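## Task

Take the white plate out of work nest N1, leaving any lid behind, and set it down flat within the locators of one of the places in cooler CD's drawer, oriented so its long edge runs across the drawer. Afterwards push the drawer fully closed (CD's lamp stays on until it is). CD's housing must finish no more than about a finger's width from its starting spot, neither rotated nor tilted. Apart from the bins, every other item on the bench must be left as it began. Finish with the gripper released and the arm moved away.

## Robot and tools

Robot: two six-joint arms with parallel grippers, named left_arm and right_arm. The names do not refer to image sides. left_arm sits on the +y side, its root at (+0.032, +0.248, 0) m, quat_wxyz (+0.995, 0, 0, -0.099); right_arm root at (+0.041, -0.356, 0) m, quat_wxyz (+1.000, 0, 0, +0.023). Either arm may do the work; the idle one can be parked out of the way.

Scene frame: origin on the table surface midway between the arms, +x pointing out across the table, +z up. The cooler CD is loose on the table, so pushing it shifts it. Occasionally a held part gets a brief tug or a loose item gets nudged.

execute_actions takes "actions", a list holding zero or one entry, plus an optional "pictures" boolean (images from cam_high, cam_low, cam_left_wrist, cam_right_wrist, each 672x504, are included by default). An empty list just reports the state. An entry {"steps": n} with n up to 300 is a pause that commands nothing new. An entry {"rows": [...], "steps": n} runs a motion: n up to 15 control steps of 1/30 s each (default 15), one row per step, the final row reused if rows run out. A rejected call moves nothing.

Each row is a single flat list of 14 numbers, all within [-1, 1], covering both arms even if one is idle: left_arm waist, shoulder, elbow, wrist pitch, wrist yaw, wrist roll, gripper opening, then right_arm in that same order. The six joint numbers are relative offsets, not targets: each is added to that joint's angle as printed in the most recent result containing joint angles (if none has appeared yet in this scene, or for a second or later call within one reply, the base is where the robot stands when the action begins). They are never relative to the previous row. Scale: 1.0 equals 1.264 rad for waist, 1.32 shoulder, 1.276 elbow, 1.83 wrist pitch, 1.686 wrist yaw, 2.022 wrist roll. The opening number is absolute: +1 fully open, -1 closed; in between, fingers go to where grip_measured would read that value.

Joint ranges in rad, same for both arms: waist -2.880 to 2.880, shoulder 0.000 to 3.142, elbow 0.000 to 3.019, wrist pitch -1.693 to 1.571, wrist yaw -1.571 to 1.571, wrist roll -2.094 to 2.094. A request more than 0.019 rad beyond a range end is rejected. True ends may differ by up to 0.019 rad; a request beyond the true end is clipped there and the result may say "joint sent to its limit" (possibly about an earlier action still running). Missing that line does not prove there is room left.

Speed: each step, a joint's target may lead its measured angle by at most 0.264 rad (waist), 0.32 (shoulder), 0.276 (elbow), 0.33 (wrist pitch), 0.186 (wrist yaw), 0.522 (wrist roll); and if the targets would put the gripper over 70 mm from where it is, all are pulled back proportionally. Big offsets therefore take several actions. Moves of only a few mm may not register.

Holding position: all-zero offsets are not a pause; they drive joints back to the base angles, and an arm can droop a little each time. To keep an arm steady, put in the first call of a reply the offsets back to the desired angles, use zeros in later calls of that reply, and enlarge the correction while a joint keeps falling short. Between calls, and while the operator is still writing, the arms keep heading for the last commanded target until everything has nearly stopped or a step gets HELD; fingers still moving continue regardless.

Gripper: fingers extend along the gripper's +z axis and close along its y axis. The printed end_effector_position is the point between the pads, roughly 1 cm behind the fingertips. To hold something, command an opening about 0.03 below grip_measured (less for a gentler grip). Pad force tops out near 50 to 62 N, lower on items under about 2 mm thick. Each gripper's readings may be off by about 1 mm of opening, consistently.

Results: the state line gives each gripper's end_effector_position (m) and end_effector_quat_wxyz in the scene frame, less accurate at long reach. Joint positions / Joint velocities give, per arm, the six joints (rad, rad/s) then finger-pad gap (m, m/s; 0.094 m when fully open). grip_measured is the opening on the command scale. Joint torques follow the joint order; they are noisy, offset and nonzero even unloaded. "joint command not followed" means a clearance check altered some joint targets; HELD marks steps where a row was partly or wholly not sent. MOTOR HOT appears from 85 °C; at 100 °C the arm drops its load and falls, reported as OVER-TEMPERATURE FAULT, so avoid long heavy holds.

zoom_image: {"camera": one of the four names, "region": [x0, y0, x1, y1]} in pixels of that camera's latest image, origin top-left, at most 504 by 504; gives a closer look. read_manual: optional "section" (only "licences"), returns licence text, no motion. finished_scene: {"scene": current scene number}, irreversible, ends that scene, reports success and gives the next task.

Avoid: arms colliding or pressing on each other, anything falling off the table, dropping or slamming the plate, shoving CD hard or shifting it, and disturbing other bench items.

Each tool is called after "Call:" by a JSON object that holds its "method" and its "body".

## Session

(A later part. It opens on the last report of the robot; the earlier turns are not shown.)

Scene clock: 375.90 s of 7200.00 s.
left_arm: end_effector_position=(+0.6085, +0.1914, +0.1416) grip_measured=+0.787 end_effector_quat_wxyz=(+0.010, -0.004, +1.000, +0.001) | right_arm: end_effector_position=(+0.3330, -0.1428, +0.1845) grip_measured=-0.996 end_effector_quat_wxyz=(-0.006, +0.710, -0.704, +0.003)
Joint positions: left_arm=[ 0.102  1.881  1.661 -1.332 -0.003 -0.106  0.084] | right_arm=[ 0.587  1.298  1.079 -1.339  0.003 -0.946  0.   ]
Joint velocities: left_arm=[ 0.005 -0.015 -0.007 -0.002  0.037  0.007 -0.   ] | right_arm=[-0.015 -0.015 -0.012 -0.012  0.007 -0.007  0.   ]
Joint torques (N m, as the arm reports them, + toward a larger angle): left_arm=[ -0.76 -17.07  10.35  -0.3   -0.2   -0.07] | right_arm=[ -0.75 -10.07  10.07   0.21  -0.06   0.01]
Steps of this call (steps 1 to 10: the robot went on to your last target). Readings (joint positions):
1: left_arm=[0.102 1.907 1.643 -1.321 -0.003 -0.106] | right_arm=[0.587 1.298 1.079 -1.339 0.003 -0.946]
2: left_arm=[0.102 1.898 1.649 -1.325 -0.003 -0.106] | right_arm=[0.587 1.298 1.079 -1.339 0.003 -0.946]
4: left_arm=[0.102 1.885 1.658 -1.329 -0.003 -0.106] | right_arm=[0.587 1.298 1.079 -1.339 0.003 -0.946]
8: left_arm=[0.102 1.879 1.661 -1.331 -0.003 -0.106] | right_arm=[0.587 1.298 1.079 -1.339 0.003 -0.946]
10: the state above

Call:
{"method": "execute_actions", "body": {"actions": [{"rows": [[-0.005,0,0.02,0,0,0.02,0.75,0,0,0,0,0,0,-1],[-0.013,0,0.02,0,0,0.05,0.75,0,0,0,0,0,0,-1],[-0.025,0,0.02,0,0,0.09,0.75,0,0,0,0,0,0,-1],[-0.04,0,0.02,0,0,0.13,0.75,0,0,0,0,0,0,-1],[-0.058,0,0.02,0,0,0.17,0.75,0,0,0,0,0,0,-1],[-0.078,0.005,0.02,0,0,0.21,0.75,0,0,0,0,0,0,-1],[-0.1,0.01,0.02,0,0,0.25,0.75,0,0,0,0,0,0,-1],[-0.122,0.015,0.02,0,0,0.29,0.75,0,0,0,0,0,0,-1],[-0.145,0.018,0.02,0,0,0.33,0.75,0,0,0,0,0,0,-1],[-0.168,0.02,0.02,0,0,0.37,0.75,0,0,0,0,0,0,-1],[-0.19,0.022,0.02,0,0,0.41,0.75,0,0,0,0,0,0,-1],[-0.212,0.024,0.02,0,0,0.45,0.75,0,0,0,0,0,0,-1],[-0.232,0.026,0.02,0,0,0.5,0.75,0,0,0,0,0,0,-1],[-0.25,0.028,0.02,0,0,0.55,0.75,0,0,0,0,0,0,-1],[-0.266,0.03,0.02,0,0,0.6156,0.75,0,0,0,0,0,0,-1]], "steps": 15}], "pictures": false}}

Call:
{"method": "execute_actions", "body": {"actions": [{"steps": 30}]}}

Scene clock: 383.23 s of 7200.00 s.
left_arm: end_effector_position=(+0.5736, +0.0420, +0.1369) grip_measured=+0.787 end_effector_quat_wxyz=(+0.005, +0.505, +0.863, +0.003) | right_arm: end_effector_position=(+0.3330, -0.1428, +0.1845) grip_measured=-0.996 end_effector_quat_wxyz=(-0.006, +0.710, -0.704, +0.003)
Joint positions: left_arm=[-0.164  1.889  1.661 -1.332 -0.004  0.697  0.084] | right_arm=[ 0.587  1.298  1.079 -1.339  0.003 -0.946  0.   ]
Joint velocities: left_arm=[-1.07   0.103 -0.007 -0.012  0.051  2.85  -0.   ] | right_arm=[-0.024 -0.005  0.002  0.002 -0.007 -0.022 -0.   ]
Joint torques (N m, as the arm reports them, + toward a larger angle): left_arm=[ -1.49 -16.54   9.16   0.16  -0.05   0.05] | right_arm=[ -0.77 -10.01  10.08   0.25  -0.06   0.01]
Steps of this call (steps 1 to 30: the robot went on to your last target; steps 31 to 90: nothing new was sent; then 3.83 s passed at rest; steps 91 to 105: all 15 steps of this action). Readings (joint positions):
91: left_arm=[0.102 1.881 1.661 -1.332 -0.003 -0.102] | right_arm=[0.587 1.298 1.079 -1.339 0.003 -0.946]
92: left_arm=[0.101 1.881 1.661 -1.332 -0.003 -0.089] | right_arm=[0.587 1.298 1.079 -1.339 0.003 -0.946]
94: left_arm=[0.097 1.881 1.661 -1.332 -0.003 -0.026] | right_arm=[0.587 1.298 1.079 -1.339 0.003 -0.946]
98: left_arm=[0.051 1.881 1.661 -1.332 -0.004 0.192] | right_arm=[0.587 1.298 1.079 -1.339 0.003 -0.946]
105: the state above

Scene clock: 384.23 s of 7200.00 s.
left_arm: end_effector_position=(+0.5595, +0.0079, +0.1267) grip_measured=+0.787 end_effector_quat_wxyz=(-0.003, +0.699, +0.715, -0.001) | right_arm: end_effector_position=(+0.3330, -0.1428, +0.1845) grip_measured=-0.996 end_effector_quat_wxyz=(-0.006, +0.710, -0.704, +0.003)
Joint positions: left_arm=[-0.227  1.907  1.661 -1.332 -0.001  1.123  0.084] | right_arm=[ 0.587  1.298  1.079 -1.339  0.003 -0.946  0.   ]
Joint velocities: left_arm=[-0.024  0.015  0.017 -0.012  0.007  0.007  0.   ] | right_arm=[-0.005 -0.005 -0.002 -0.002  0.007  0.007 -0.001]
Joint torques (N m, as the arm reports them, + toward a larger angle): left_arm=[ -1.26 -17.46   9.01   0.03  -0.16   0.11] | right_arm=[ -0.76 -10.01  10.08   0.24  -0.06   0.01]
Steps of this call (steps 1 to 30: the robot went on to your last target). Readings (joint positions):
1: left_arm=[-0.198 1.892 1.661 -1.332 -0.004 0.783] | right_arm=[0.587 1.298 1.079 -1.339 0.003 -0.946]
2: left_arm=[-0.230 1.896 1.661 -1.332 -0.003 0.852] | right_arm=[0.587 1.298 1.079 -1.339 0.003 -0.946]
4: left_arm=[-0.278 1.903 1.661 -1.332 -0.001 0.951] | right_arm=[0.587 1.298 1.079 -1.339 0.003 -0.946]
8: left_arm=[-0.294 1.907 1.661 -1.332 -0.001 1.055] | right_arm=[0.587 1.298 1.079 -1.339 0.003 -0.946]
30: the state above

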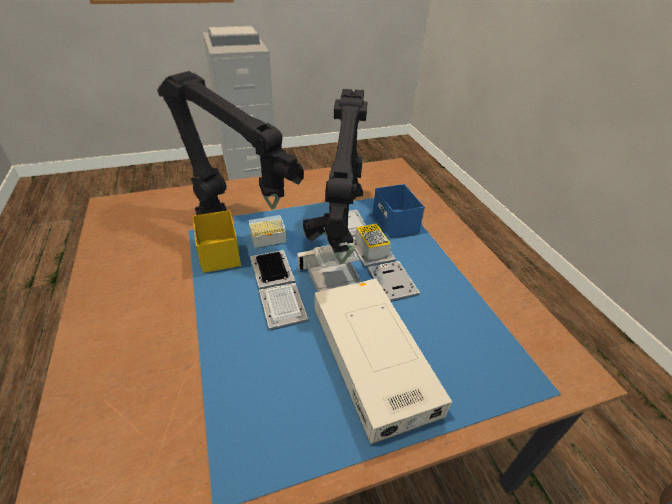

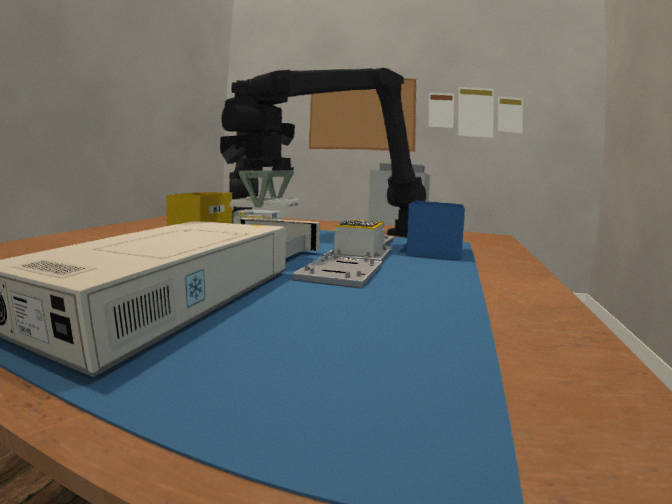

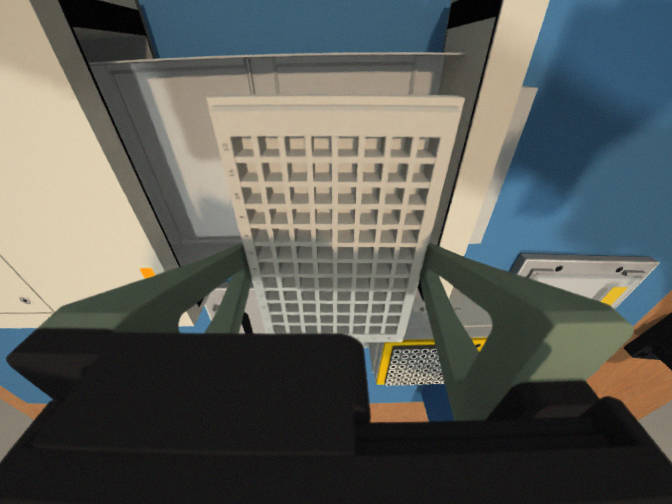

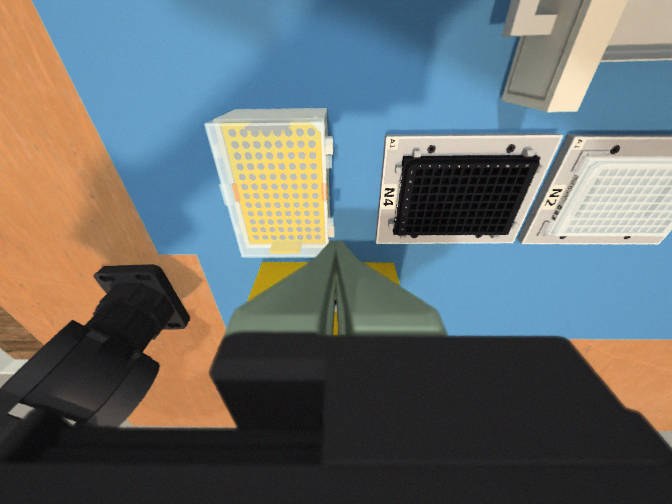

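Call:
{"method": "zoom_image", "body": {"camera": "cam_left_wrist", "region": [200, 30, 480, 130]}}

Call:
{"method": "zoom_image", "body": {"camera": "cam_low", "region": [215, 160, 335, 260]}}

Region (200, 30, 480, 130) of cam_left_wrist's 672x504 image, scaled by 1.800, with more detail than that image has; it fills the top 180 rows of this view, and the rest is white.

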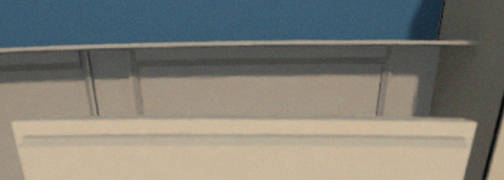

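Region (215, 160, 335, 260) of cam_low's 672x504 image, scaled by 4.200, with more detail than that image has.

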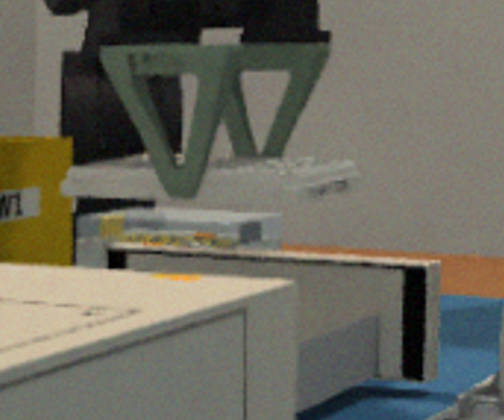

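Call:
{"method": "zoom_image", "body": {"camera": "cam_low", "region": [225, 185, 305, 220]}}

Call:
{"method": "zoom_image", "body": {"camera": "cam_left_wrist", "region": [235, 40, 345, 110]}}

Call:
{"method": "zoom_image", "body": {"camera": "cam_left_wrist", "region": [370, 40, 480, 110]}}

Region (225, 185, 305, 220) of cam_low's 672x504 image, scaled by 6.300, with more detail than that image has; it fills the top 220 rows of this view, and the rest is white.

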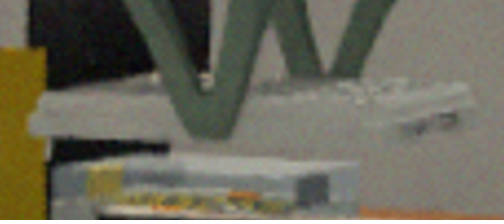

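Region (235, 40, 345, 110) of cam_left_wrist's 672x504 image, scaled by 4.582, with more detail than that image has; it fills the top 321 rows of this view, and the rest is white.

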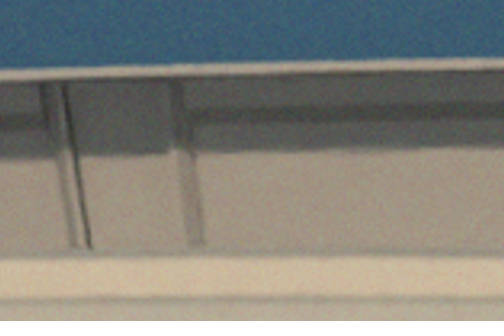

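Region (370, 40, 480, 110) of cam_left_wrist's 672x504 image, scaled by 4.582, with more detail than that image has; it fills the top 321 rows of this view, and the rest is white.

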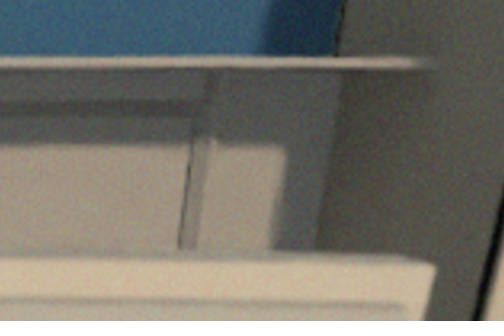

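Call:
{"method": "execute_actions", "body": {"actions": [{"rows": [[-0.007,0.014,-0.01,0.007,0,-0.007,0.75,0,0,0,0,0,0,-1],[-0.008,0.015,-0.013,0.009,0,-0.008,0.75,0,0,0,0,0,0,-1],[-0.009,0.016,-0.017,0.012,0,-0.009,0.75,0,0,0,0,0,0,-1],[-0.01,0.017,-0.022,0.016,0,-0.0105,0.75,0,0,0,0,0,0,-1],[-0.011,0.018,-0.028,0.021,0,-0.012,0.75,0,0,0,0,0,0,-1],[-0.012,0.0195,-0.034,0.027,0,-0.0135,0.75,0,0,0,0,0,0,-1],[-0.013,0.021,-0.041,0.033,0,-0.015,0.75,0,0,0,0,0,0,-1],[-0.014,0.022,-0.048,0.039,0,-0.0165,0.75,0,0,0,0,0,0,-1],[-0.015,0.0235,-0.054,0.045,0,-0.018,0.75,0,0,0,0,0,0,-1],[-0.0158,0.025,-0.06,0.051,0,-0.019,0.75,0,0,0,0,0,0,-1],[-0.0164,0.026,-0.065,0.056,0,-0.0203,0.75,0,0,0,0,0,0,-1],[-0.0164,0.027,-0.07,0.061,0,-0.0203,0.75,0,0,0,0,0,0,-1],[-0.0164,0.028,-0.073,0.064,0,-0.0203,0.75,0,0,0,0,0,0,-1],[-0.0164,0.0285,-0.076,0.067,0,-0.0203,0.75,0,0,0,0,0,0,-1],[-0.0164,0.0287,-0.0776,0.0683,0,-0.0203,0.75,0,0,0,0,0,0,-1]], "steps": 15}], "pictures": false}}

Call:
{"method": "execute_actions", "body": {"actions": [{"steps": 12}]}}

Scene clock: 420.20 s of 7200.00 s.
left_arm: end_effector_position=(+0.5525, +0.0031, +0.0877) grip_measured=+0.787 end_effector_quat_wxyz=(-0.002, +0.696, +0.718, -0.000) | right_arm: end_effector_position=(+0.3330, -0.1428, +0.1845) grip_measured=-0.996 end_effector_quat_wxyz=(-0.006, +0.710, -0.704, +0.003)
Joint positions: left_arm=[-0.239  1.924  1.581 -1.231 -0.001  1.101  0.084] | right_arm=[ 0.587  1.298  1.079 -1.339  0.003 -0.946  0.   ]
Joint velocities: left_arm=[-0.034  0.093 -0.125  0.139  0.066 -0.081 -0.001] | right_arm=[-0.015 -0.015 -0.007 -0.002 -0.037  0.022  0.001]
Joint torques (N m, as the arm reports them, + toward a larger angle): left_arm=[ -1.56 -17.56   6.54   0.54  -0.05  -0.24] | right_arm=[-0.74 -9.97 10.09  0.24 -0.07  0.01]
Steps of this call (steps 1 to 15: the robot went on to your last target; steps 16 to 90: nothing new was sent; then 32.47 s passed at rest; steps 91 to 105: all 15 steps of this action). Readings (joint positions):
91: left_arm=[-0.227 1.907 1.661 -1.332 -0.001 1.123] | right_arm=[0.587 1.298 1.079 -1.339 0.003 -0.946]
92: left_arm=[-0.227 1.907 1.661 -1.331 -0.001 1.123] | right_arm=[0.587 1.298 1.079 -1.339 0.003 -0.946]
94: left_arm=[-0.227 1.907 1.658 -1.325 -0.001 1.122] | right_arm=[0.587 1.298 1.079 -1.339 0.003 -0.946]
98: left_arm=[-0.230 1.908 1.633 -1.293 -0.001 1.114] | right_arm=[0.587 1.298 1.079 -1.339 0.003 -0.946]
105: the state above

Scene clock: 420.60 s of 7200.00 s.
left_arm: end_effector_position=(+0.5511, +0.0030, +0.0787) grip_measured=+0.787 end_effector_quat_wxyz=(-0.006, +0.695, +0.719, -0.002) | right_arm: end_effector_position=(+0.3330, -0.1428, +0.1845) grip_measured=-0.996 end_effector_quat_wxyz=(-0.006, +0.710, -0.704, +0.003)
Joint positions: left_arm=[-0.241  1.935  1.572 -1.22  -0.001  1.097  0.084] | right_arm=[ 0.587  1.298  1.079 -1.339  0.003 -0.946  0.   ]
Joint velocities: left_arm=[-0.005 -0.005 -0.002 -0.002 -0.066  0.007  0.001] | right_arm=[ 0.015 -0.015  0.022  0.002 -0.066  0.037 -0.001]
Joint torques (N m, as the arm reports them, + toward a larger angle): left_arm=[ -1.37 -18.12   6.52   0.54  -0.06  -0.23] | right_arm=[ -0.76 -10.01  10.08   0.23  -0.07   0.01]
Steps of this call (steps 1 to 12: the robot went on to your last target). Readings (joint positions):
1: left_arm=[-0.240 1.928 1.577 -1.227 -0.001 1.100] | right_arm=[0.587 1.298 1.079 -1.339 0.003 -0.946]
2: left_arm=[-0.241 1.931 1.574 -1.224 -0.001 1.100] | right_arm=[0.587 1.298 1.079 -1.339 0.003 -0.946]
4: left_arm=[-0.241 1.934 1.572 -1.222 -0.001 1.099] | right_arm=[0.587 1.298 1.079 -1.339 0.003 -0.946]
8: left_arm=[-0.241 1.935 1.572 -1.220 -0.001 1.098] | right_arm=[0.587 1.298 1.079 -1.339 0.003 -0.946]
12: the state above

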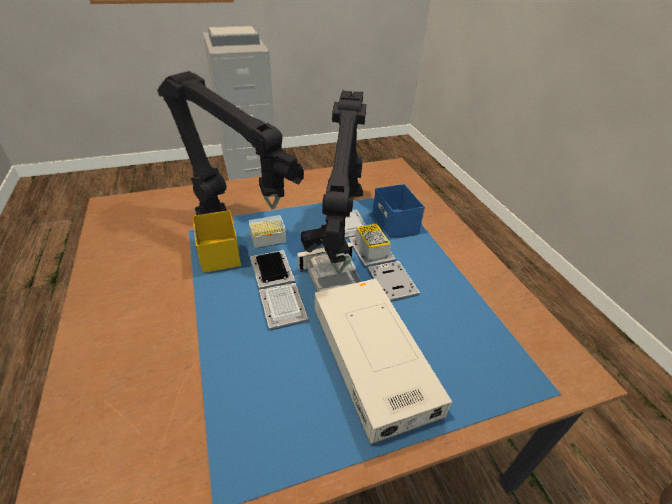

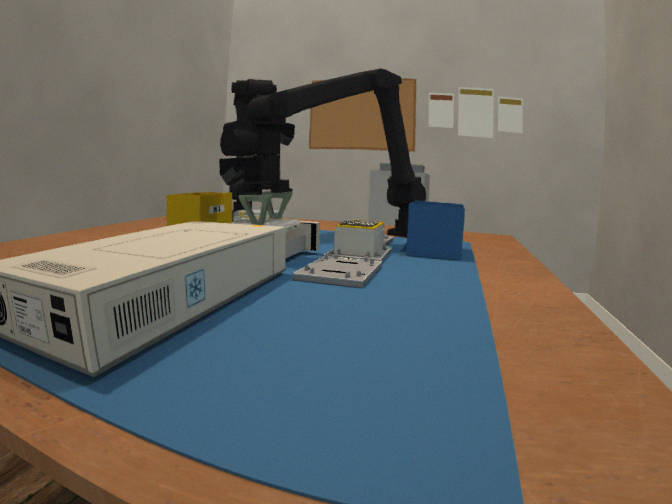

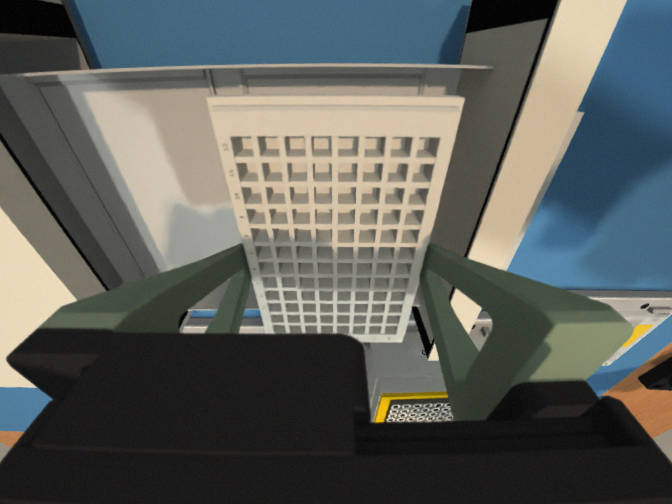

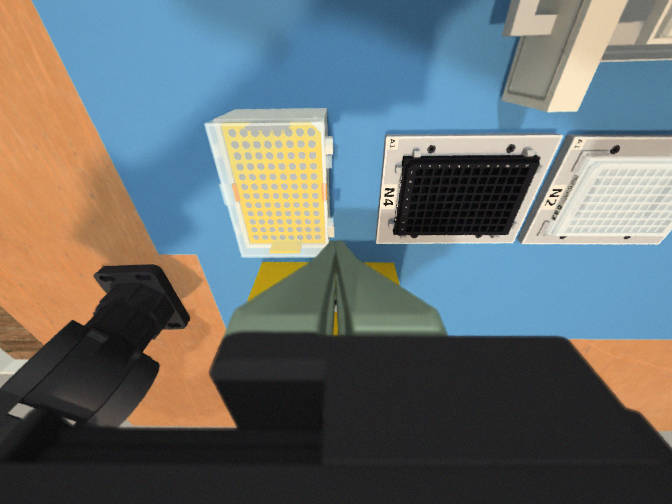

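Call:
{"method": "zoom_image", "body": {"camera": "cam_left_wrist", "region": [190, 50, 290, 115]}}

Call:
{"method": "zoom_image", "body": {"camera": "cam_left_wrist", "region": [385, 50, 485, 115]}}

Region (190, 50, 290, 115) of cam_left_wrist's 672x504 image, scaled by 5.040, with more detail than that image has; it fills the top 328 rows of this view, and the rest is white.

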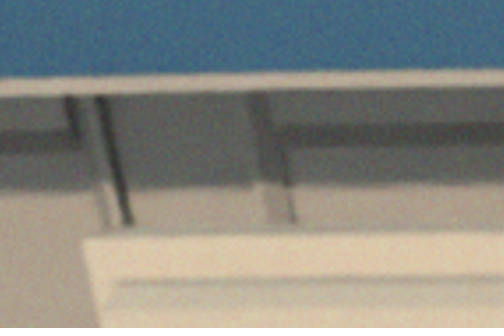

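Region (385, 50, 485, 115) of cam_left_wrist's 672x504 image, scaled by 5.040, with more detail than that image has; it fills the top 328 rows of this view, and the rest is white.

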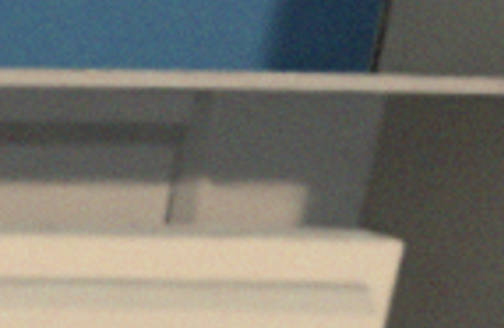

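Call:
{"method": "execute_actions", "body": {"actions": [{"rows": [[-0.007,0.016,-0.011,0.006,0,0,0.75,0,0,0,0,0,0,-1],[-0.008,0.018,-0.013,0.007,0,0,0.75,0,0,0,0,0,0,-1],[-0.0092,0.02,-0.015,0.008,0,0,0.75,0,0,0,0,0,0,-1],[-0.0092,0.022,-0.017,0.01,0,0,0.75,0,0,0,0,0,0,-1],[-0.0092,0.024,-0.019,0.012,0,0,0.75,0,0,0,0,0,0,-1],[-0.0092,0.026,-0.021,0.015,0,0,0.75,0,0,0,0,0,0,-1],[-0.0092,0.0275,-0.023,0.018,0,0,0.75,0,0,0,0,0,0,-1],[-0.0092,0.029,-0.025,0.021,0,0,0.75,0,0,0,0,0,0,-1],[-0.0092,0.03,-0.027,0.025,0,0,0.75,0,0,0,0,0,0,-1],[-0.0092,0.031,-0.029,0.029,0,0,0.75,0,0,0,0,0,0,-1],[-0.0092,0.032,-0.031,0.032,0,0,0.75,0,0,0,0,0,0,-1],[-0.0092,0.033,-0.0325,0.035,0,0,0.75,0,0,0,0,0,0,-1],[-0.0092,0.0335,-0.034,0.038,0,0,0.75,0,0,0,0,0,0,-1],[-0.0092,0.034,-0.035,0.041,0,0,0.75,0,0,0,0,0,0,-1],[-0.0092,0.0344,-0.0356,0.0436,0,0,0.75,0,0,0,0,0,0,-1]], "steps": 15}], "pictures": false}}

Call:
{"method": "execute_actions", "body": {"actions": [{"steps": 12}]}}

Scene clock: 446.93 s of 7200.00 s.
left_arm: end_effector_position=(+0.5505, +0.0019, +0.0532) grip_measured=+0.787 end_effector_quat_wxyz=(-0.007, +0.696, +0.718, -0.002) | right_arm: end_effector_position=(+0.3330, -0.1428, +0.1845) grip_measured=-0.996 end_effector_quat_wxyz=(-0.006, +0.710, -0.704, +0.003)
Joint positions: left_arm=[-0.243  1.961  1.541 -1.164 -0.001  1.097  0.084] | right_arm=[ 0.587  1.298  1.079 -1.339  0.003 -0.946  0.   ]
Joint velocities: left_arm=[-0.005  0.073 -0.056  0.139 -0.081  0.022 -0.   ] | right_arm=[ 0.005 -0.005  0.002  0.002  0.037 -0.007  0.   ]
Joint torques (N m, as the arm reports them, + toward a larger angle): left_arm=[ -1.55 -18.06   6.3    0.52  -0.05  -0.06] | right_arm=[ -0.8  -10.07  10.08   0.22  -0.06   0.01]
Steps of this call (steps 1 to 30: the robot went on to your last target; steps 31 to 90: nothing new was sent; then 22.83 s passed at rest; steps 91 to 105: all 15 steps of this action). Readings (joint positions):
91: left_arm=[-0.241 1.935 1.572 -1.220 -0.001 1.097] | right_arm=[0.587 1.298 1.079 -1.339 0.003 -0.946]
92: left_arm=[-0.241 1.935 1.572 -1.220 -0.001 1.097] | right_arm=[0.587 1.298 1.079 -1.339 0.003 -0.946]
94: left_arm=[-0.241 1.936 1.571 -1.219 -0.001 1.097] | right_arm=[0.587 1.298 1.079 -1.339 0.003 -0.946]
98: left_arm=[-0.242 1.941 1.561 -1.204 -0.001 1.097] | right_arm=[0.587 1.298 1.079 -1.339 0.003 -0.946]
105: the state above

Scene clock: 447.33 s of 7200.00 s.
left_arm: end_effector_position=(+0.5513, +0.0015, +0.0494) grip_measured=+0.787 end_effector_quat_wxyz=(-0.005, +0.696, +0.718, -0.001) | right_arm: end_effector_position=(+0.3330, -0.1428, +0.1845) grip_measured=-0.996 end_effector_quat_wxyz=(-0.006, +0.710, -0.704, +0.003)
Joint positions: left_arm=[-0.243  1.966  1.537 -1.153 -0.001  1.097  0.084] | right_arm=[ 0.587  1.298  1.079 -1.339  0.003 -0.946  0.   ]
Joint velocities: left_arm=[ 0.005 -0.005 -0.017  0.022 -0.007 -0.022  0.   ] | right_arm=[-0.005 -0.005  0.002  0.007 -0.051 -0.022  0.   ]
Joint torques (N m, as the arm reports them, + toward a larger angle): left_arm=[ -1.64 -17.73   6.17   0.59  -0.05  -0.05] | right_arm=[-0.85 -9.97 10.08  0.24 -0.06  0.01]
Steps of this call (steps 1 to 12: the robot went on to your last target). Readings (joint positions):
1: left_arm=[-0.243 1.963 1.539 -1.160 -0.001 1.097] | right_arm=[0.587 1.298 1.079 -1.339 0.003 -0.946]
2: left_arm=[-0.243 1.965 1.538 -1.157 -0.001 1.097] | right_arm=[0.587 1.298 1.079 -1.339 0.003 -0.946]
4: left_arm=[-0.243 1.966 1.537 -1.155 -0.001 1.097] | right_arm=[0.587 1.298 1.079 -1.339 0.003 -0.946]
8: left_arm=[-0.243 1.966 1.537 -1.153 -0.001 1.097] | right_arm=[0.587 1.298 1.079 -1.339 0.003 -0.946]
12: the state above

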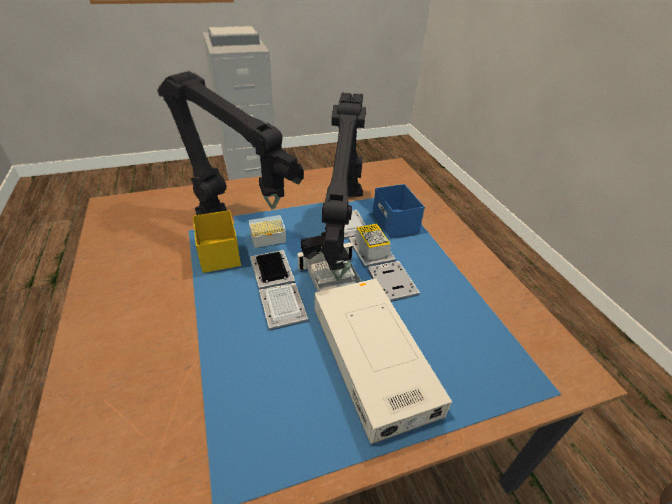

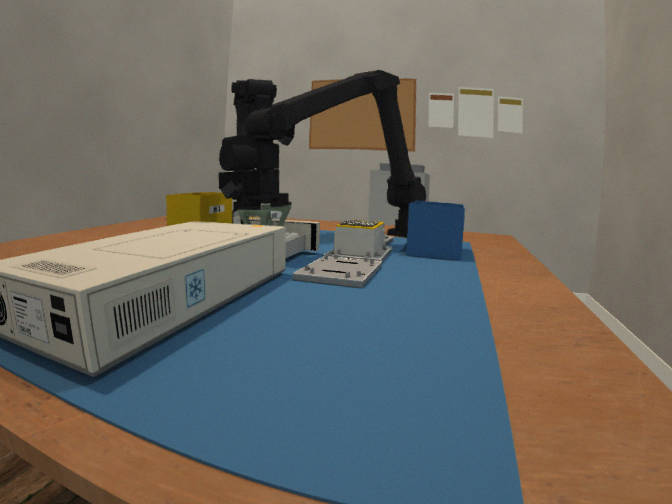

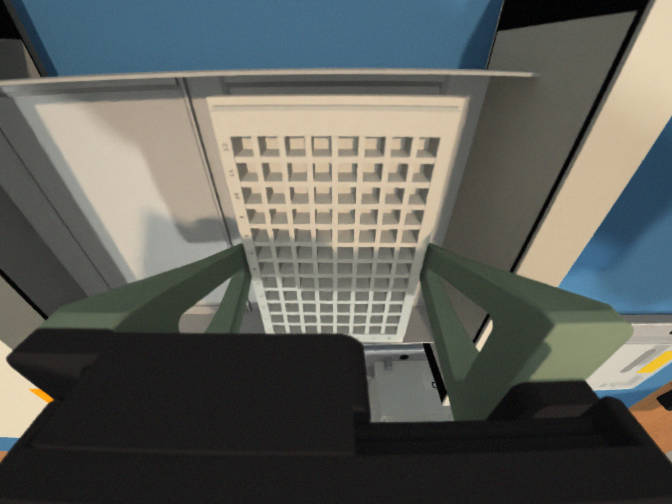

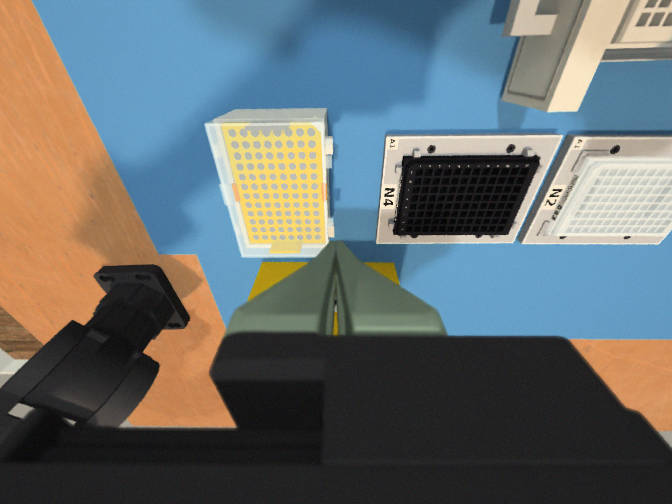

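Call:
{"method": "zoom_image", "body": {"camera": "cam_left_wrist", "region": [170, 60, 270, 120]}}

Call:
{"method": "zoom_image", "body": {"camera": "cam_left_wrist", "region": [400, 60, 500, 120]}}

Call:
{"method": "zoom_image", "body": {"camera": "cam_high", "region": [285, 225, 385, 300]}}

Region (170, 60, 270, 120) of cam_left_wrist's 672x504 image, scaled by 5.040, with more detail than that image has; it fills the top 302 rows of this view, and the rest is white.

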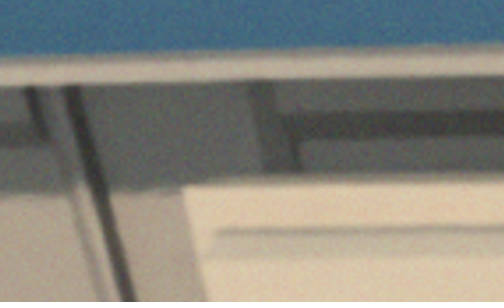

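Region (400, 60, 500, 120) of cam_left_wrist's 672x504 image, scaled by 5.040, with more detail than that image has; it fills the top 302 rows of this view, and the rest is white.

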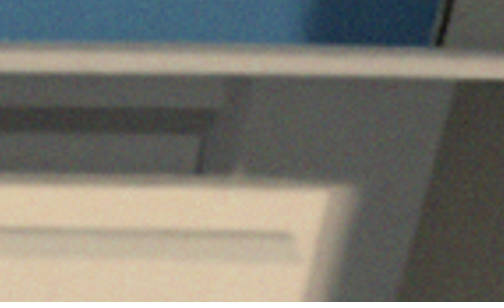

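Region (285, 225, 385, 300) of cam_high's 672x504 image, scaled by 5.040, with more detail than that image has; it fills the top 378 rows of this view, and the rest is white.

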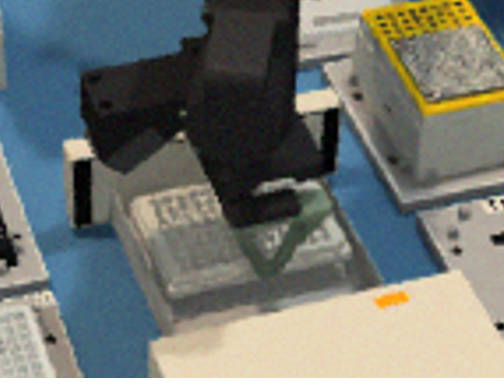

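Call:
{"method": "execute_actions", "body": {"actions": [{"rows": [[0,0.016,-0.011,0.006,0,0,0.75,0,0,0,0,0,0,-1],[0,0.018,-0.0125,0.007,0,0,0.75,0,0,0,0,0,0,-1],[0,0.0195,-0.014,0.008,0,0,0.75,0,0,0,0,0,0,-1],[0,0.021,-0.015,0.009,0,0,0.75,0,0,0,0,0,0,-1],[0,0.022,-0.016,0.01,0,0,0.75,0,0,0,0,0,0,-1],[0,0.023,-0.017,0.0115,0,0,0.75,0,0,0,0,0,0,-1],[0,0.0235,-0.018,0.013,0,0,0.75,0,0,0,0,0,0,-1],[0,0.024,-0.0185,0.0145,0,0,0.75,0,0,0,0,0,0,-1],[0,0.0245,-0.019,0.016,0,0,0.75,0,0,0,0,0,0,-1],[0,0.025,-0.0195,0.0175,0,0,0.75,0,0,0,0,0,0,-1],[0,0.025,-0.02,0.019,0,0,0.75,0,0,0,0,0,0,-1],[0,0.025,-0.0205,0.0205,0,0,0.75,0,0,0,0,0,0,-1],[0,0.025,-0.021,0.022,0,0,0.75,0,0,0,0,0,0,-1],[0,0.025,-0.0212,0.0235,0,0,0.75,0,0,0,0,0,0,-1]], "steps": 15}], "pictures": false}}

Call:
{"method": "execute_actions", "body": {"actions": [{"steps": 10}]}}

Scene clock: 465.47 s of 7200.00 s.
left_arm: end_effector_position=(+0.5507, +0.0017, +0.0363) grip_measured=+0.787 end_effector_quat_wxyz=(-0.007, +0.696, +0.718, -0.002) | right_arm: end_effector_position=(+0.3330, -0.1428, +0.1845) grip_measured=-0.996 end_effector_quat_wxyz=(-0.006, +0.710, -0.704, +0.003)
Joint positions: left_arm=[-0.243  1.981  1.523 -1.127 -0.001  1.097  0.084] | right_arm=[ 0.587  1.298  1.079 -1.339  0.003 -0.946  0.   ]
Joint velocities: left_arm=[ 0.005  0.005 -0.017  0.061 -0.066 -0.037 -0.001] | right_arm=[ 0.005 -0.005 -0.002  0.012 -0.022 -0.022 -0.   ]
Joint torques (N m, as the arm reports them, + toward a larger angle): left_arm=[ -0.88 -17.34   5.96   0.64  -0.06  -0.06] | right_arm=[-0.81 -9.99 10.06  0.23 -0.07  0.01]
Steps of this call (steps 1 to 30: the robot went on to your last target; steps 31 to 90: nothing new was sent; then 14.63 s passed at rest; steps 91 to 105: all 15 steps of this action). Readings (joint positions):
91: left_arm=[-0.243 1.966 1.537 -1.153 -0.001 1.097] | right_arm=[0.587 1.298 1.079 -1.339 0.003 -0.946]
92: left_arm=[-0.243 1.966 1.537 -1.153 -0.001 1.097] | right_arm=[0.587 1.298 1.079 -1.339 0.003 -0.946]
94: left_arm=[-0.243 1.967 1.537 -1.153 -0.001 1.097] | right_arm=[0.587 1.298 1.079 -1.339 0.003 -0.946]
98: left_arm=[-0.243 1.970 1.532 -1.144 -0.001 1.097] | right_arm=[0.587 1.298 1.079 -1.339 0.003 -0.946]
105: the state above

Scene clock: 465.80 s of 7200.00 s.
left_arm: end_effector_position=(+0.5513, +0.0015, +0.0360) grip_measured=+0.787 end_effector_quat_wxyz=(-0.005, +0.696, +0.718, -0.001) | right_arm: end_effector_position=(+0.3330, -0.1428, +0.1845) grip_measured=-0.996 end_effector_quat_wxyz=(-0.006, +0.710, -0.704, +0.003)
Joint positions: left_arm=[-0.243  1.981  1.523 -1.124 -0.001  1.097  0.084] | right_arm=[ 0.587  1.298  1.079 -1.339  0.003 -0.946  0.   ]
Joint velocities: left_arm=[-0.005 -0.024  0.002 -0.002  0.007  0.007 -0.001] | right_arm=[-0.005 -0.005 -0.007 -0.002 -0.007 -0.007  0.001]
Joint torques (N m, as the arm reports them, + toward a larger angle): left_arm=[ -0.77 -17.25   6.05   0.59  -0.07  -0.07] | right_arm=[ -0.79 -10.    10.08   0.23  -0.06   0.01]
Steps of this call (steps 1 to 10: the robot went on to your last target). Readings (joint positions):
1: left_arm=[-0.243 1.981 1.523 -1.126 -0.001 1.097] | right_arm=[0.587 1.298 1.079 -1.339 0.003 -0.946]
2: left_arm=[-0.243 1.981 1.523 -1.125 -0.001 1.097] | right_arm=[0.587 1.298 1.079 -1.339 0.003 -0.946]
4: left_arm=[-0.243 1.981 1.523 -1.124 -0.001 1.097] | right_arm=[0.587 1.298 1.079 -1.339 0.003 -0.946]
8: left_arm=[-0.243 1.981 1.523 -1.124 -0.001 1.097] | right_arm=[0.587 1.298 1.079 -1.339 0.003 -0.946]
10: the state above

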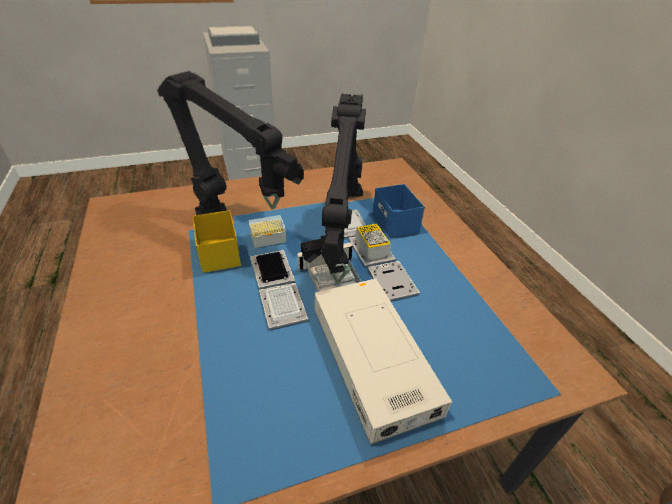

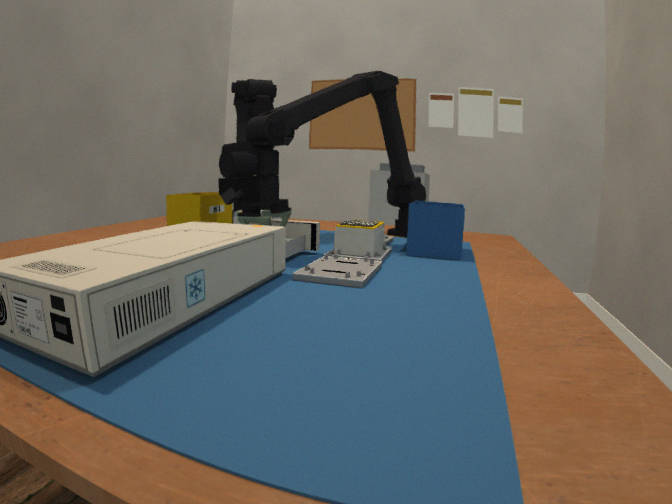

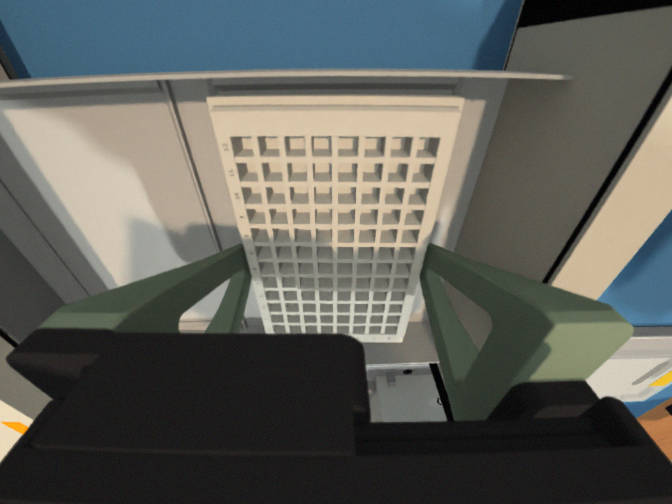

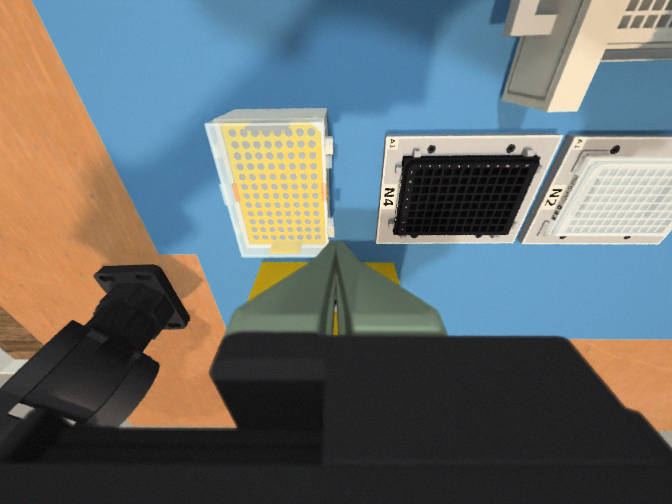

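Call:
{"method": "execute_actions", "body": {"actions": []}}

Scene clock: 478.23 s of 7200.00 s.
left_arm: end_effector_position=(+0.5513, +0.0015, +0.0360) grip_measured=+0.787 end_effector_quat_wxyz=(-0.005, +0.696, +0.718, -0.001) | right_arm: end_effector_position=(+0.3330, -0.1428, +0.1845) grip_measured=-0.996 end_effector_quat_wxyz=(-0.006, +0.710, -0.704, +0.003)
Joint positions: left_arm=[-0.243  1.981  1.523 -1.124 -0.001  1.097  0.084] | right_arm=[ 0.587  1.298  1.079 -1.339  0.003 -0.946  0.   ]
Joint velocities: left_arm=[-0.005 -0.015 -0.002 -0.002  0.037 -0.007  0.001] | right_arm=[-0.015 -0.005  0.007 -0.002 -0.022  0.022  0.001]
Joint torques (N m, as the arm reports them, + toward a larger angle): left_arm=[ -0.66 -17.4    5.99   0.54  -0.06  -0.05] | right_arm=[-0.74 -9.98 10.07  0.22 -0.06  0.01]
Steps of this call (steps 1 to 15: the robot went on to your last target; steps 16 to 90: nothing new was sent; then 9.43 s passed at rest). Readings (joint positions):
1: left_arm=[-0.243 1.981 1.523 -1.124 -0.001 1.097] | right_arm=[0.587 1.298 1.079 -1.339 0.003 -0.946]
2: left_arm=[-0.243 1.981 1.523 -1.124 -0.001 1.097] | right_arm=[0.587 1.298 1.079 -1.339 0.003 -0.946]
4: left_arm=[-0.243 1.981 1.523 -1.124 -0.001 1.097] | right_arm=[0.587 1.298 1.079 -1.339 0.003 -0.946]
8: left_arm=[-0.243 1.981 1.523 -1.124 -0.001 1.097] | right_arm=[0.587 1.298 1.079 -1.339 0.003 -0.946]
90: the state above
All arms were judged still, so your last target was given up. Only a new action makes them travel on or press farther. Fingers that are still opening or closing keep moving.

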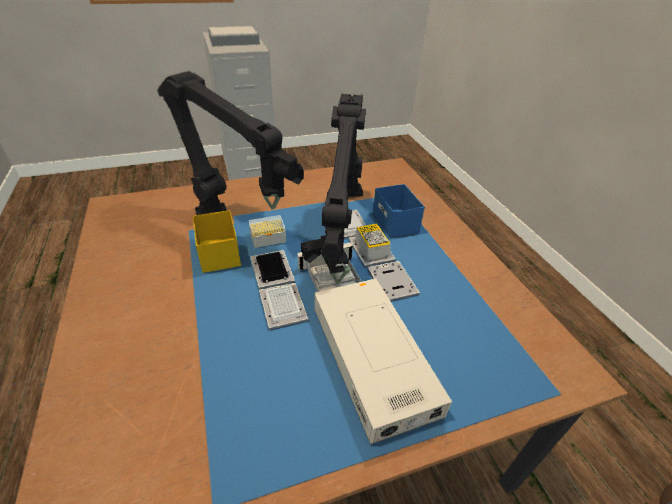

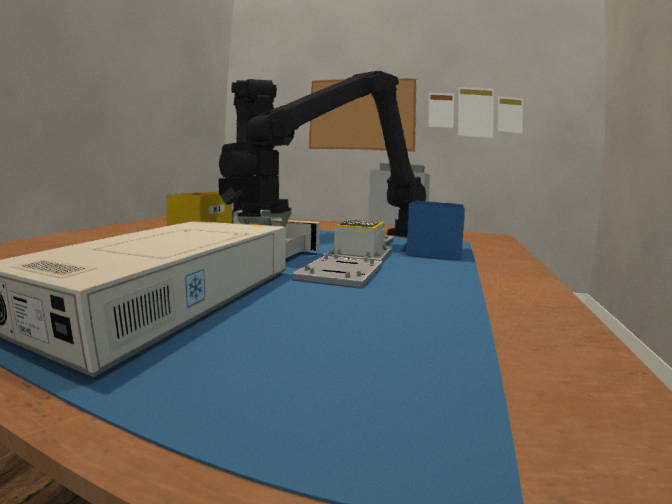

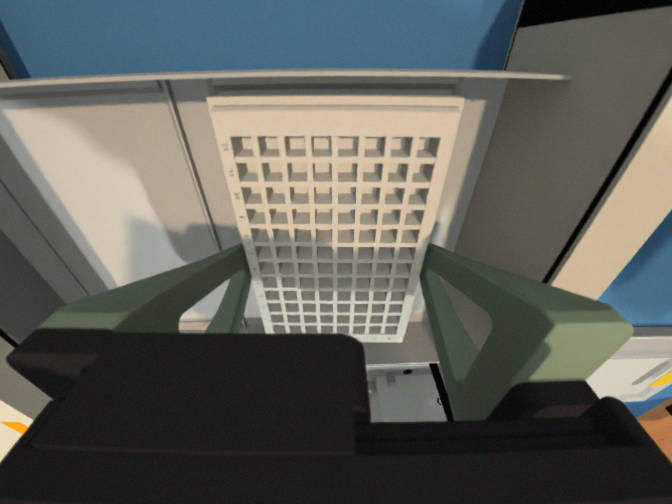

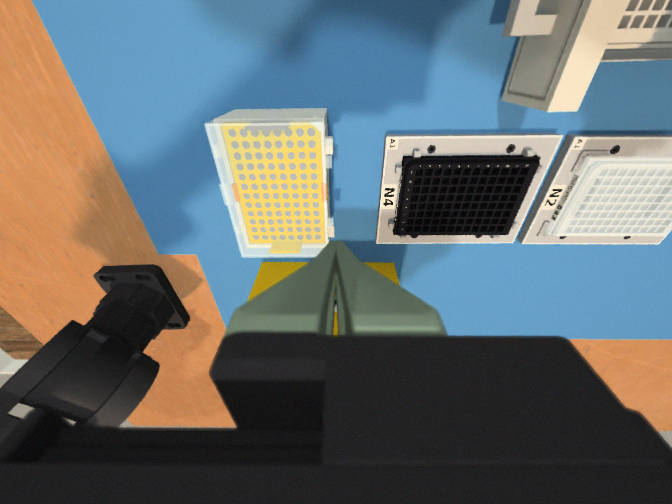

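Call:
{"method": "zoom_image", "body": {"camera": "cam_left_wrist", "region": [140, 50, 560, 370]}}

Region (140, 50, 560, 370) of cam_left_wrist's 672x504 image, scaled by 1.200, with more detail than that image has; it fills the top 384 rows of this view, and the rest is white.

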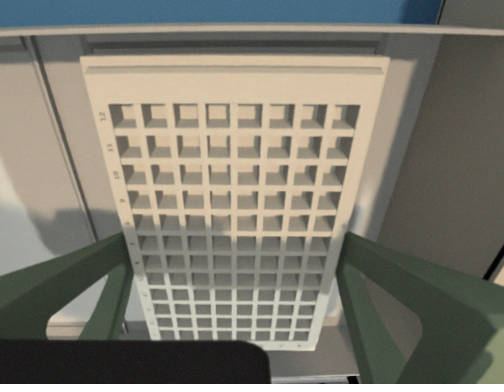

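Call:
{"method": "execute_actions", "body": {"actions": [{"rows": [[0,0.006,0,0,0,0,0.75, 0,0,0,0,0,0,-1],[0,0.008,0,0,0,0,0.75, 0,0,0,0,0,0,-1],[0,0.010,0,0,0,0,0.75, 0,0,0,0,0,0,-1],[0,0.011,0,0,0,0,0.75, 0,0,0,0,0,0,-1],[0,0.012,0,0,0,0,0.75, 0,0,0,0,0,0,-1],[0,0.013,0,0,0,0,0.75, 0,0,0,0,0,0,-1],[0,0.014,0,0,0,0,0.75, 0,0,0,0,0,0,-1],[0,0.015,0,0,0,0,0.75, 0,0,0,0,0,0,-1],[0,0.016,0,0,0,0,0.75, 0,0,0,0,0,0,-1],[0,0.016,0,0,0,0,0.75, 0,0,0,0,0,0,-1]], "steps": 15}], "pictures": false}}

Call:
{"method": "execute_actions", "body": {"actions": [{"steps": 10}], "pictures": false}}

Scene clock: 487.97 s of 7200.00 s.
left_arm: end_effector_position=(+0.5513, +0.0015, +0.0360) grip_measured=+0.787 end_effector_quat_wxyz=(-0.005, +0.696, +0.718, -0.001) | right_arm: end_effector_position=(+0.3330, -0.1428, +0.1845) grip_measured=-0.996 end_effector_quat_wxyz=(-0.006, +0.710, -0.704, +0.003)
Joint positions: left_arm=[-0.243  1.981  1.523 -1.124 -0.001  1.097  0.084] | right_arm=[ 0.587  1.298  1.079 -1.339  0.003 -0.946  0.   ]
Joint velocities: left_arm=[-0.015 -0.005 -0.017  0.022  0.022 -0.007 -0.001] | right_arm=[ 0.005 -0.015  0.002  0.007 -0.037  0.051 -0.001]
Joint torques (N m, as the arm reports them, + toward a larger angle): left_arm=[ -0.86 -17.02   6.81   0.06  -0.06  -0.07] | right_arm=[-0.68 -9.91 10.07  0.23 -0.07  0.02]
Steps of this call (steps 1 to 90: nothing new was sent; then 6.23 s passed at rest; steps 91 to 105: all 15 steps of this action). Readings (joint positions):
91: left_arm=[-0.243 1.981 1.523 -1.124 -0.001 1.097] | right_arm=[0.587 1.298 1.079 -1.339 0.003 -0.946]
92: left_arm=[-0.243 1.981 1.523 -1.124 -0.001 1.097] | right_arm=[0.587 1.298 1.079 -1.339 0.003 -0.946]
94: left_arm=[-0.243 1.981 1.523 -1.124 -0.001 1.097] | right_arm=[0.587 1.298 1.079 -1.339 0.003 -0.946]
98: left_arm=[-0.243 1.981 1.523 -1.124 -0.001 1.097] | right_arm=[0.587 1.298 1.079 -1.339 0.003 -0.946]
105: the state above

Scene clock: 488.30 s of 7200.00 s.
left_arm: end_effector_position=(+0.5513, +0.0015, +0.0360) grip_measured=+0.787 end_effector_quat_wxyz=(-0.005, +0.696, +0.718, -0.001) | right_arm: end_effector_position=(+0.3330, -0.1428, +0.1845) grip_measured=-0.996 end_effector_quat_wxyz=(-0.006, +0.710, -0.704, +0.003)
Joint positions: left_arm=[-0.243  1.981  1.523 -1.124 -0.001  1.097  0.084] | right_arm=[ 0.587  1.298  1.079 -1.339  0.003 -0.946  0.   ]
Joint velocities: left_arm=[-0.005 -0.005 -0.002 -0.027 -0.022  0.022  0.001] | right_arm=[ 0.005 -0.005 -0.017  0.012  0.037 -0.022 -0.   ]
Joint torques (N m, as the arm reports them, + toward a larger angle): left_arm=[ -0.9  -17.19   6.76   0.03  -0.05  -0.06] | right_arm=[-0.75 -9.9  10.09  0.25 -0.06  0.01]
Steps of this call (steps 1 to 10: the robot went on to your last target). Readings (joint positions):
1: left_arm=[-0.243 1.981 1.523 -1.124 -0.001 1.097] | right_arm=[0.587 1.298 1.079 -1.339 0.003 -0.946]
2: left_arm=[-0.243 1.981 1.523 -1.124 -0.001 1.097] | right_arm=[0.587 1.298 1.079 -1.339 0.003 -0.946]
4: left_arm=[-0.243 1.981 1.523 -1.124 -0.001 1.097] | right_arm=[0.587 1.298 1.079 -1.339 0.003 -0.946]
8: left_arm=[-0.243 1.981 1.523 -1.124 -0.001 1.097] | right_arm=[0.587 1.298 1.079 -1.339 0.003 -0.946]
10: the state above

Call:
{"method": "execute_actions", "body": {"actions": [{"rows": [[0,0.016,0,0,0,0,0.75, 0,0,0,0,0,0,-1],[0,0.017,0,0,0,0,0.75, 0,0,0,0,0,0,-1],[0,0.018,0,0,0,0,0.75, 0,0,0,0,0,0,-1],[0,0.019,0,0,0,0,0.75, 0,0,0,0,0,0,-1],[0,0.020,0,0,0,0,0.75, 0,0,0,0,0,0,-1],[0,0.021,0,0,0,0,0.75, 0,0,0,0,0,0,-1],[0,0.022,0,0,0,0,0.75, 0,0,0,0,0,0,-1],[0,0.023,0,0,0,0,0.75, 0,0,0,0,0,0,-1]], "steps": 15}], "pictures": false}}

Call:
{"method": "execute_actions", "body": {"actions": [{"steps": 10}], "pictures": false}}

Scene clock: 493.27 s of 7200.00 s.
left_arm: end_effector_position=(+0.5509, +0.0017, +0.0332) grip_measured=+0.787 end_effector_quat_wxyz=(-0.008, +0.696, +0.718, -0.002) | right_arm: end_effector_position=(+0.3330, -0.1428, +0.1845) grip_measured=-0.996 end_effector_quat_wxyz=(-0.006, +0.710, -0.704, +0.003)
Joint positions: left_arm=[-0.243  1.986  1.523 -1.124 -0.001  1.097  0.084] | right_arm=[ 0.587  1.298  1.079 -1.339  0.003 -0.946  0.   ]
Joint velocities: left_arm=[ 0.015 -0.005 -0.002 -0.012  0.037  0.037  0.   ] | right_arm=[ 0.015 -0.015  0.012 -0.007 -0.051  0.007  0.001]
Joint torques (N m, as the arm reports them, + toward a larger angle): left_arm=[ -0.85 -17.01   6.74   0.01  -0.05  -0.06] | right_arm=[ -0.74 -10.07  10.05   0.24  -0.06   0.01]
Steps of this call (steps 1 to 15: the robot went on to your last target; steps 16 to 90: nothing new was sent; then 1.47 s passed at rest; steps 91 to 105: all 15 steps of this action). Readings (joint positions):
91: left_arm=[-0.243 1.981 1.523 -1.124 -0.001 1.097] | right_arm=[0.587 1.298 1.079 -1.339 0.003 -0.946]
92: left_arm=[-0.243 1.981 1.523 -1.124 -0.001 1.097] | right_arm=[0.587 1.298 1.079 -1.339 0.003 -0.946]
94: left_arm=[-0.243 1.981 1.523 -1.124 -0.001 1.097] | right_arm=[0.587 1.298 1.079 -1.339 0.003 -0.946]
98: left_arm=[-0.243 1.985 1.523 -1.124 -0.001 1.097] | right_arm=[0.587 1.298 1.079 -1.339 0.003 -0.946]
105: the state above

Scene clock: 493.60 s of 7200.00 s.
left_arm: end_effector_position=(+0.5509, +0.0017, +0.0332) grip_measured=+0.787 end_effector_quat_wxyz=(-0.008, +0.696, +0.718, -0.002) | right_arm: end_effector_position=(+0.3330, -0.1428, +0.1845) grip_measured=-0.996 end_effector_quat_wxyz=(-0.006, +0.710, -0.704, +0.003)
Joint positions: left_arm=[-0.243  1.986  1.523 -1.124 -0.001  1.097  0.084] | right_arm=[ 0.587  1.298  1.079 -1.339  0.003 -0.946  0.   ]
Joint velocities: left_arm=[-0.005 -0.005 -0.012  0.012 -0.095 -0.051  0.   ] | right_arm=[-0.015 -0.015 -0.017  0.007  0.095 -0.066  0.   ]
Joint torques (N m, as the arm reports them, + toward a larger angle): left_arm=[ -0.72 -16.7    6.83  -0.03  -0.05  -0.07] | right_arm=[ -0.73 -10.    10.08   0.2   -0.07   0.01]
Steps of this call (steps 1 to 10: the robot went on to your last target). Readings (joint positions):
1: left_arm=[-0.243 1.986 1.523 -1.124 -0.001 1.097] | right_arm=[0.587 1.298 1.079 -1.339 0.003 -0.946]
2: left_arm=[-0.243 1.986 1.523 -1.124 -0.001 1.097] | right_arm=[0.587 1.298 1.079 -1.339 0.003 -0.946]
4: left_arm=[-0.243 1.986 1.523 -1.124 -0.001 1.097] | right_arm=[0.587 1.298 1.079 -1.339 0.003 -0.946]
8: left_arm=[-0.243 1.986 1.523 -1.124 -0.001 1.097] | right_arm=[0.587 1.298 1.079 -1.339 0.003 -0.946]
10: the state above


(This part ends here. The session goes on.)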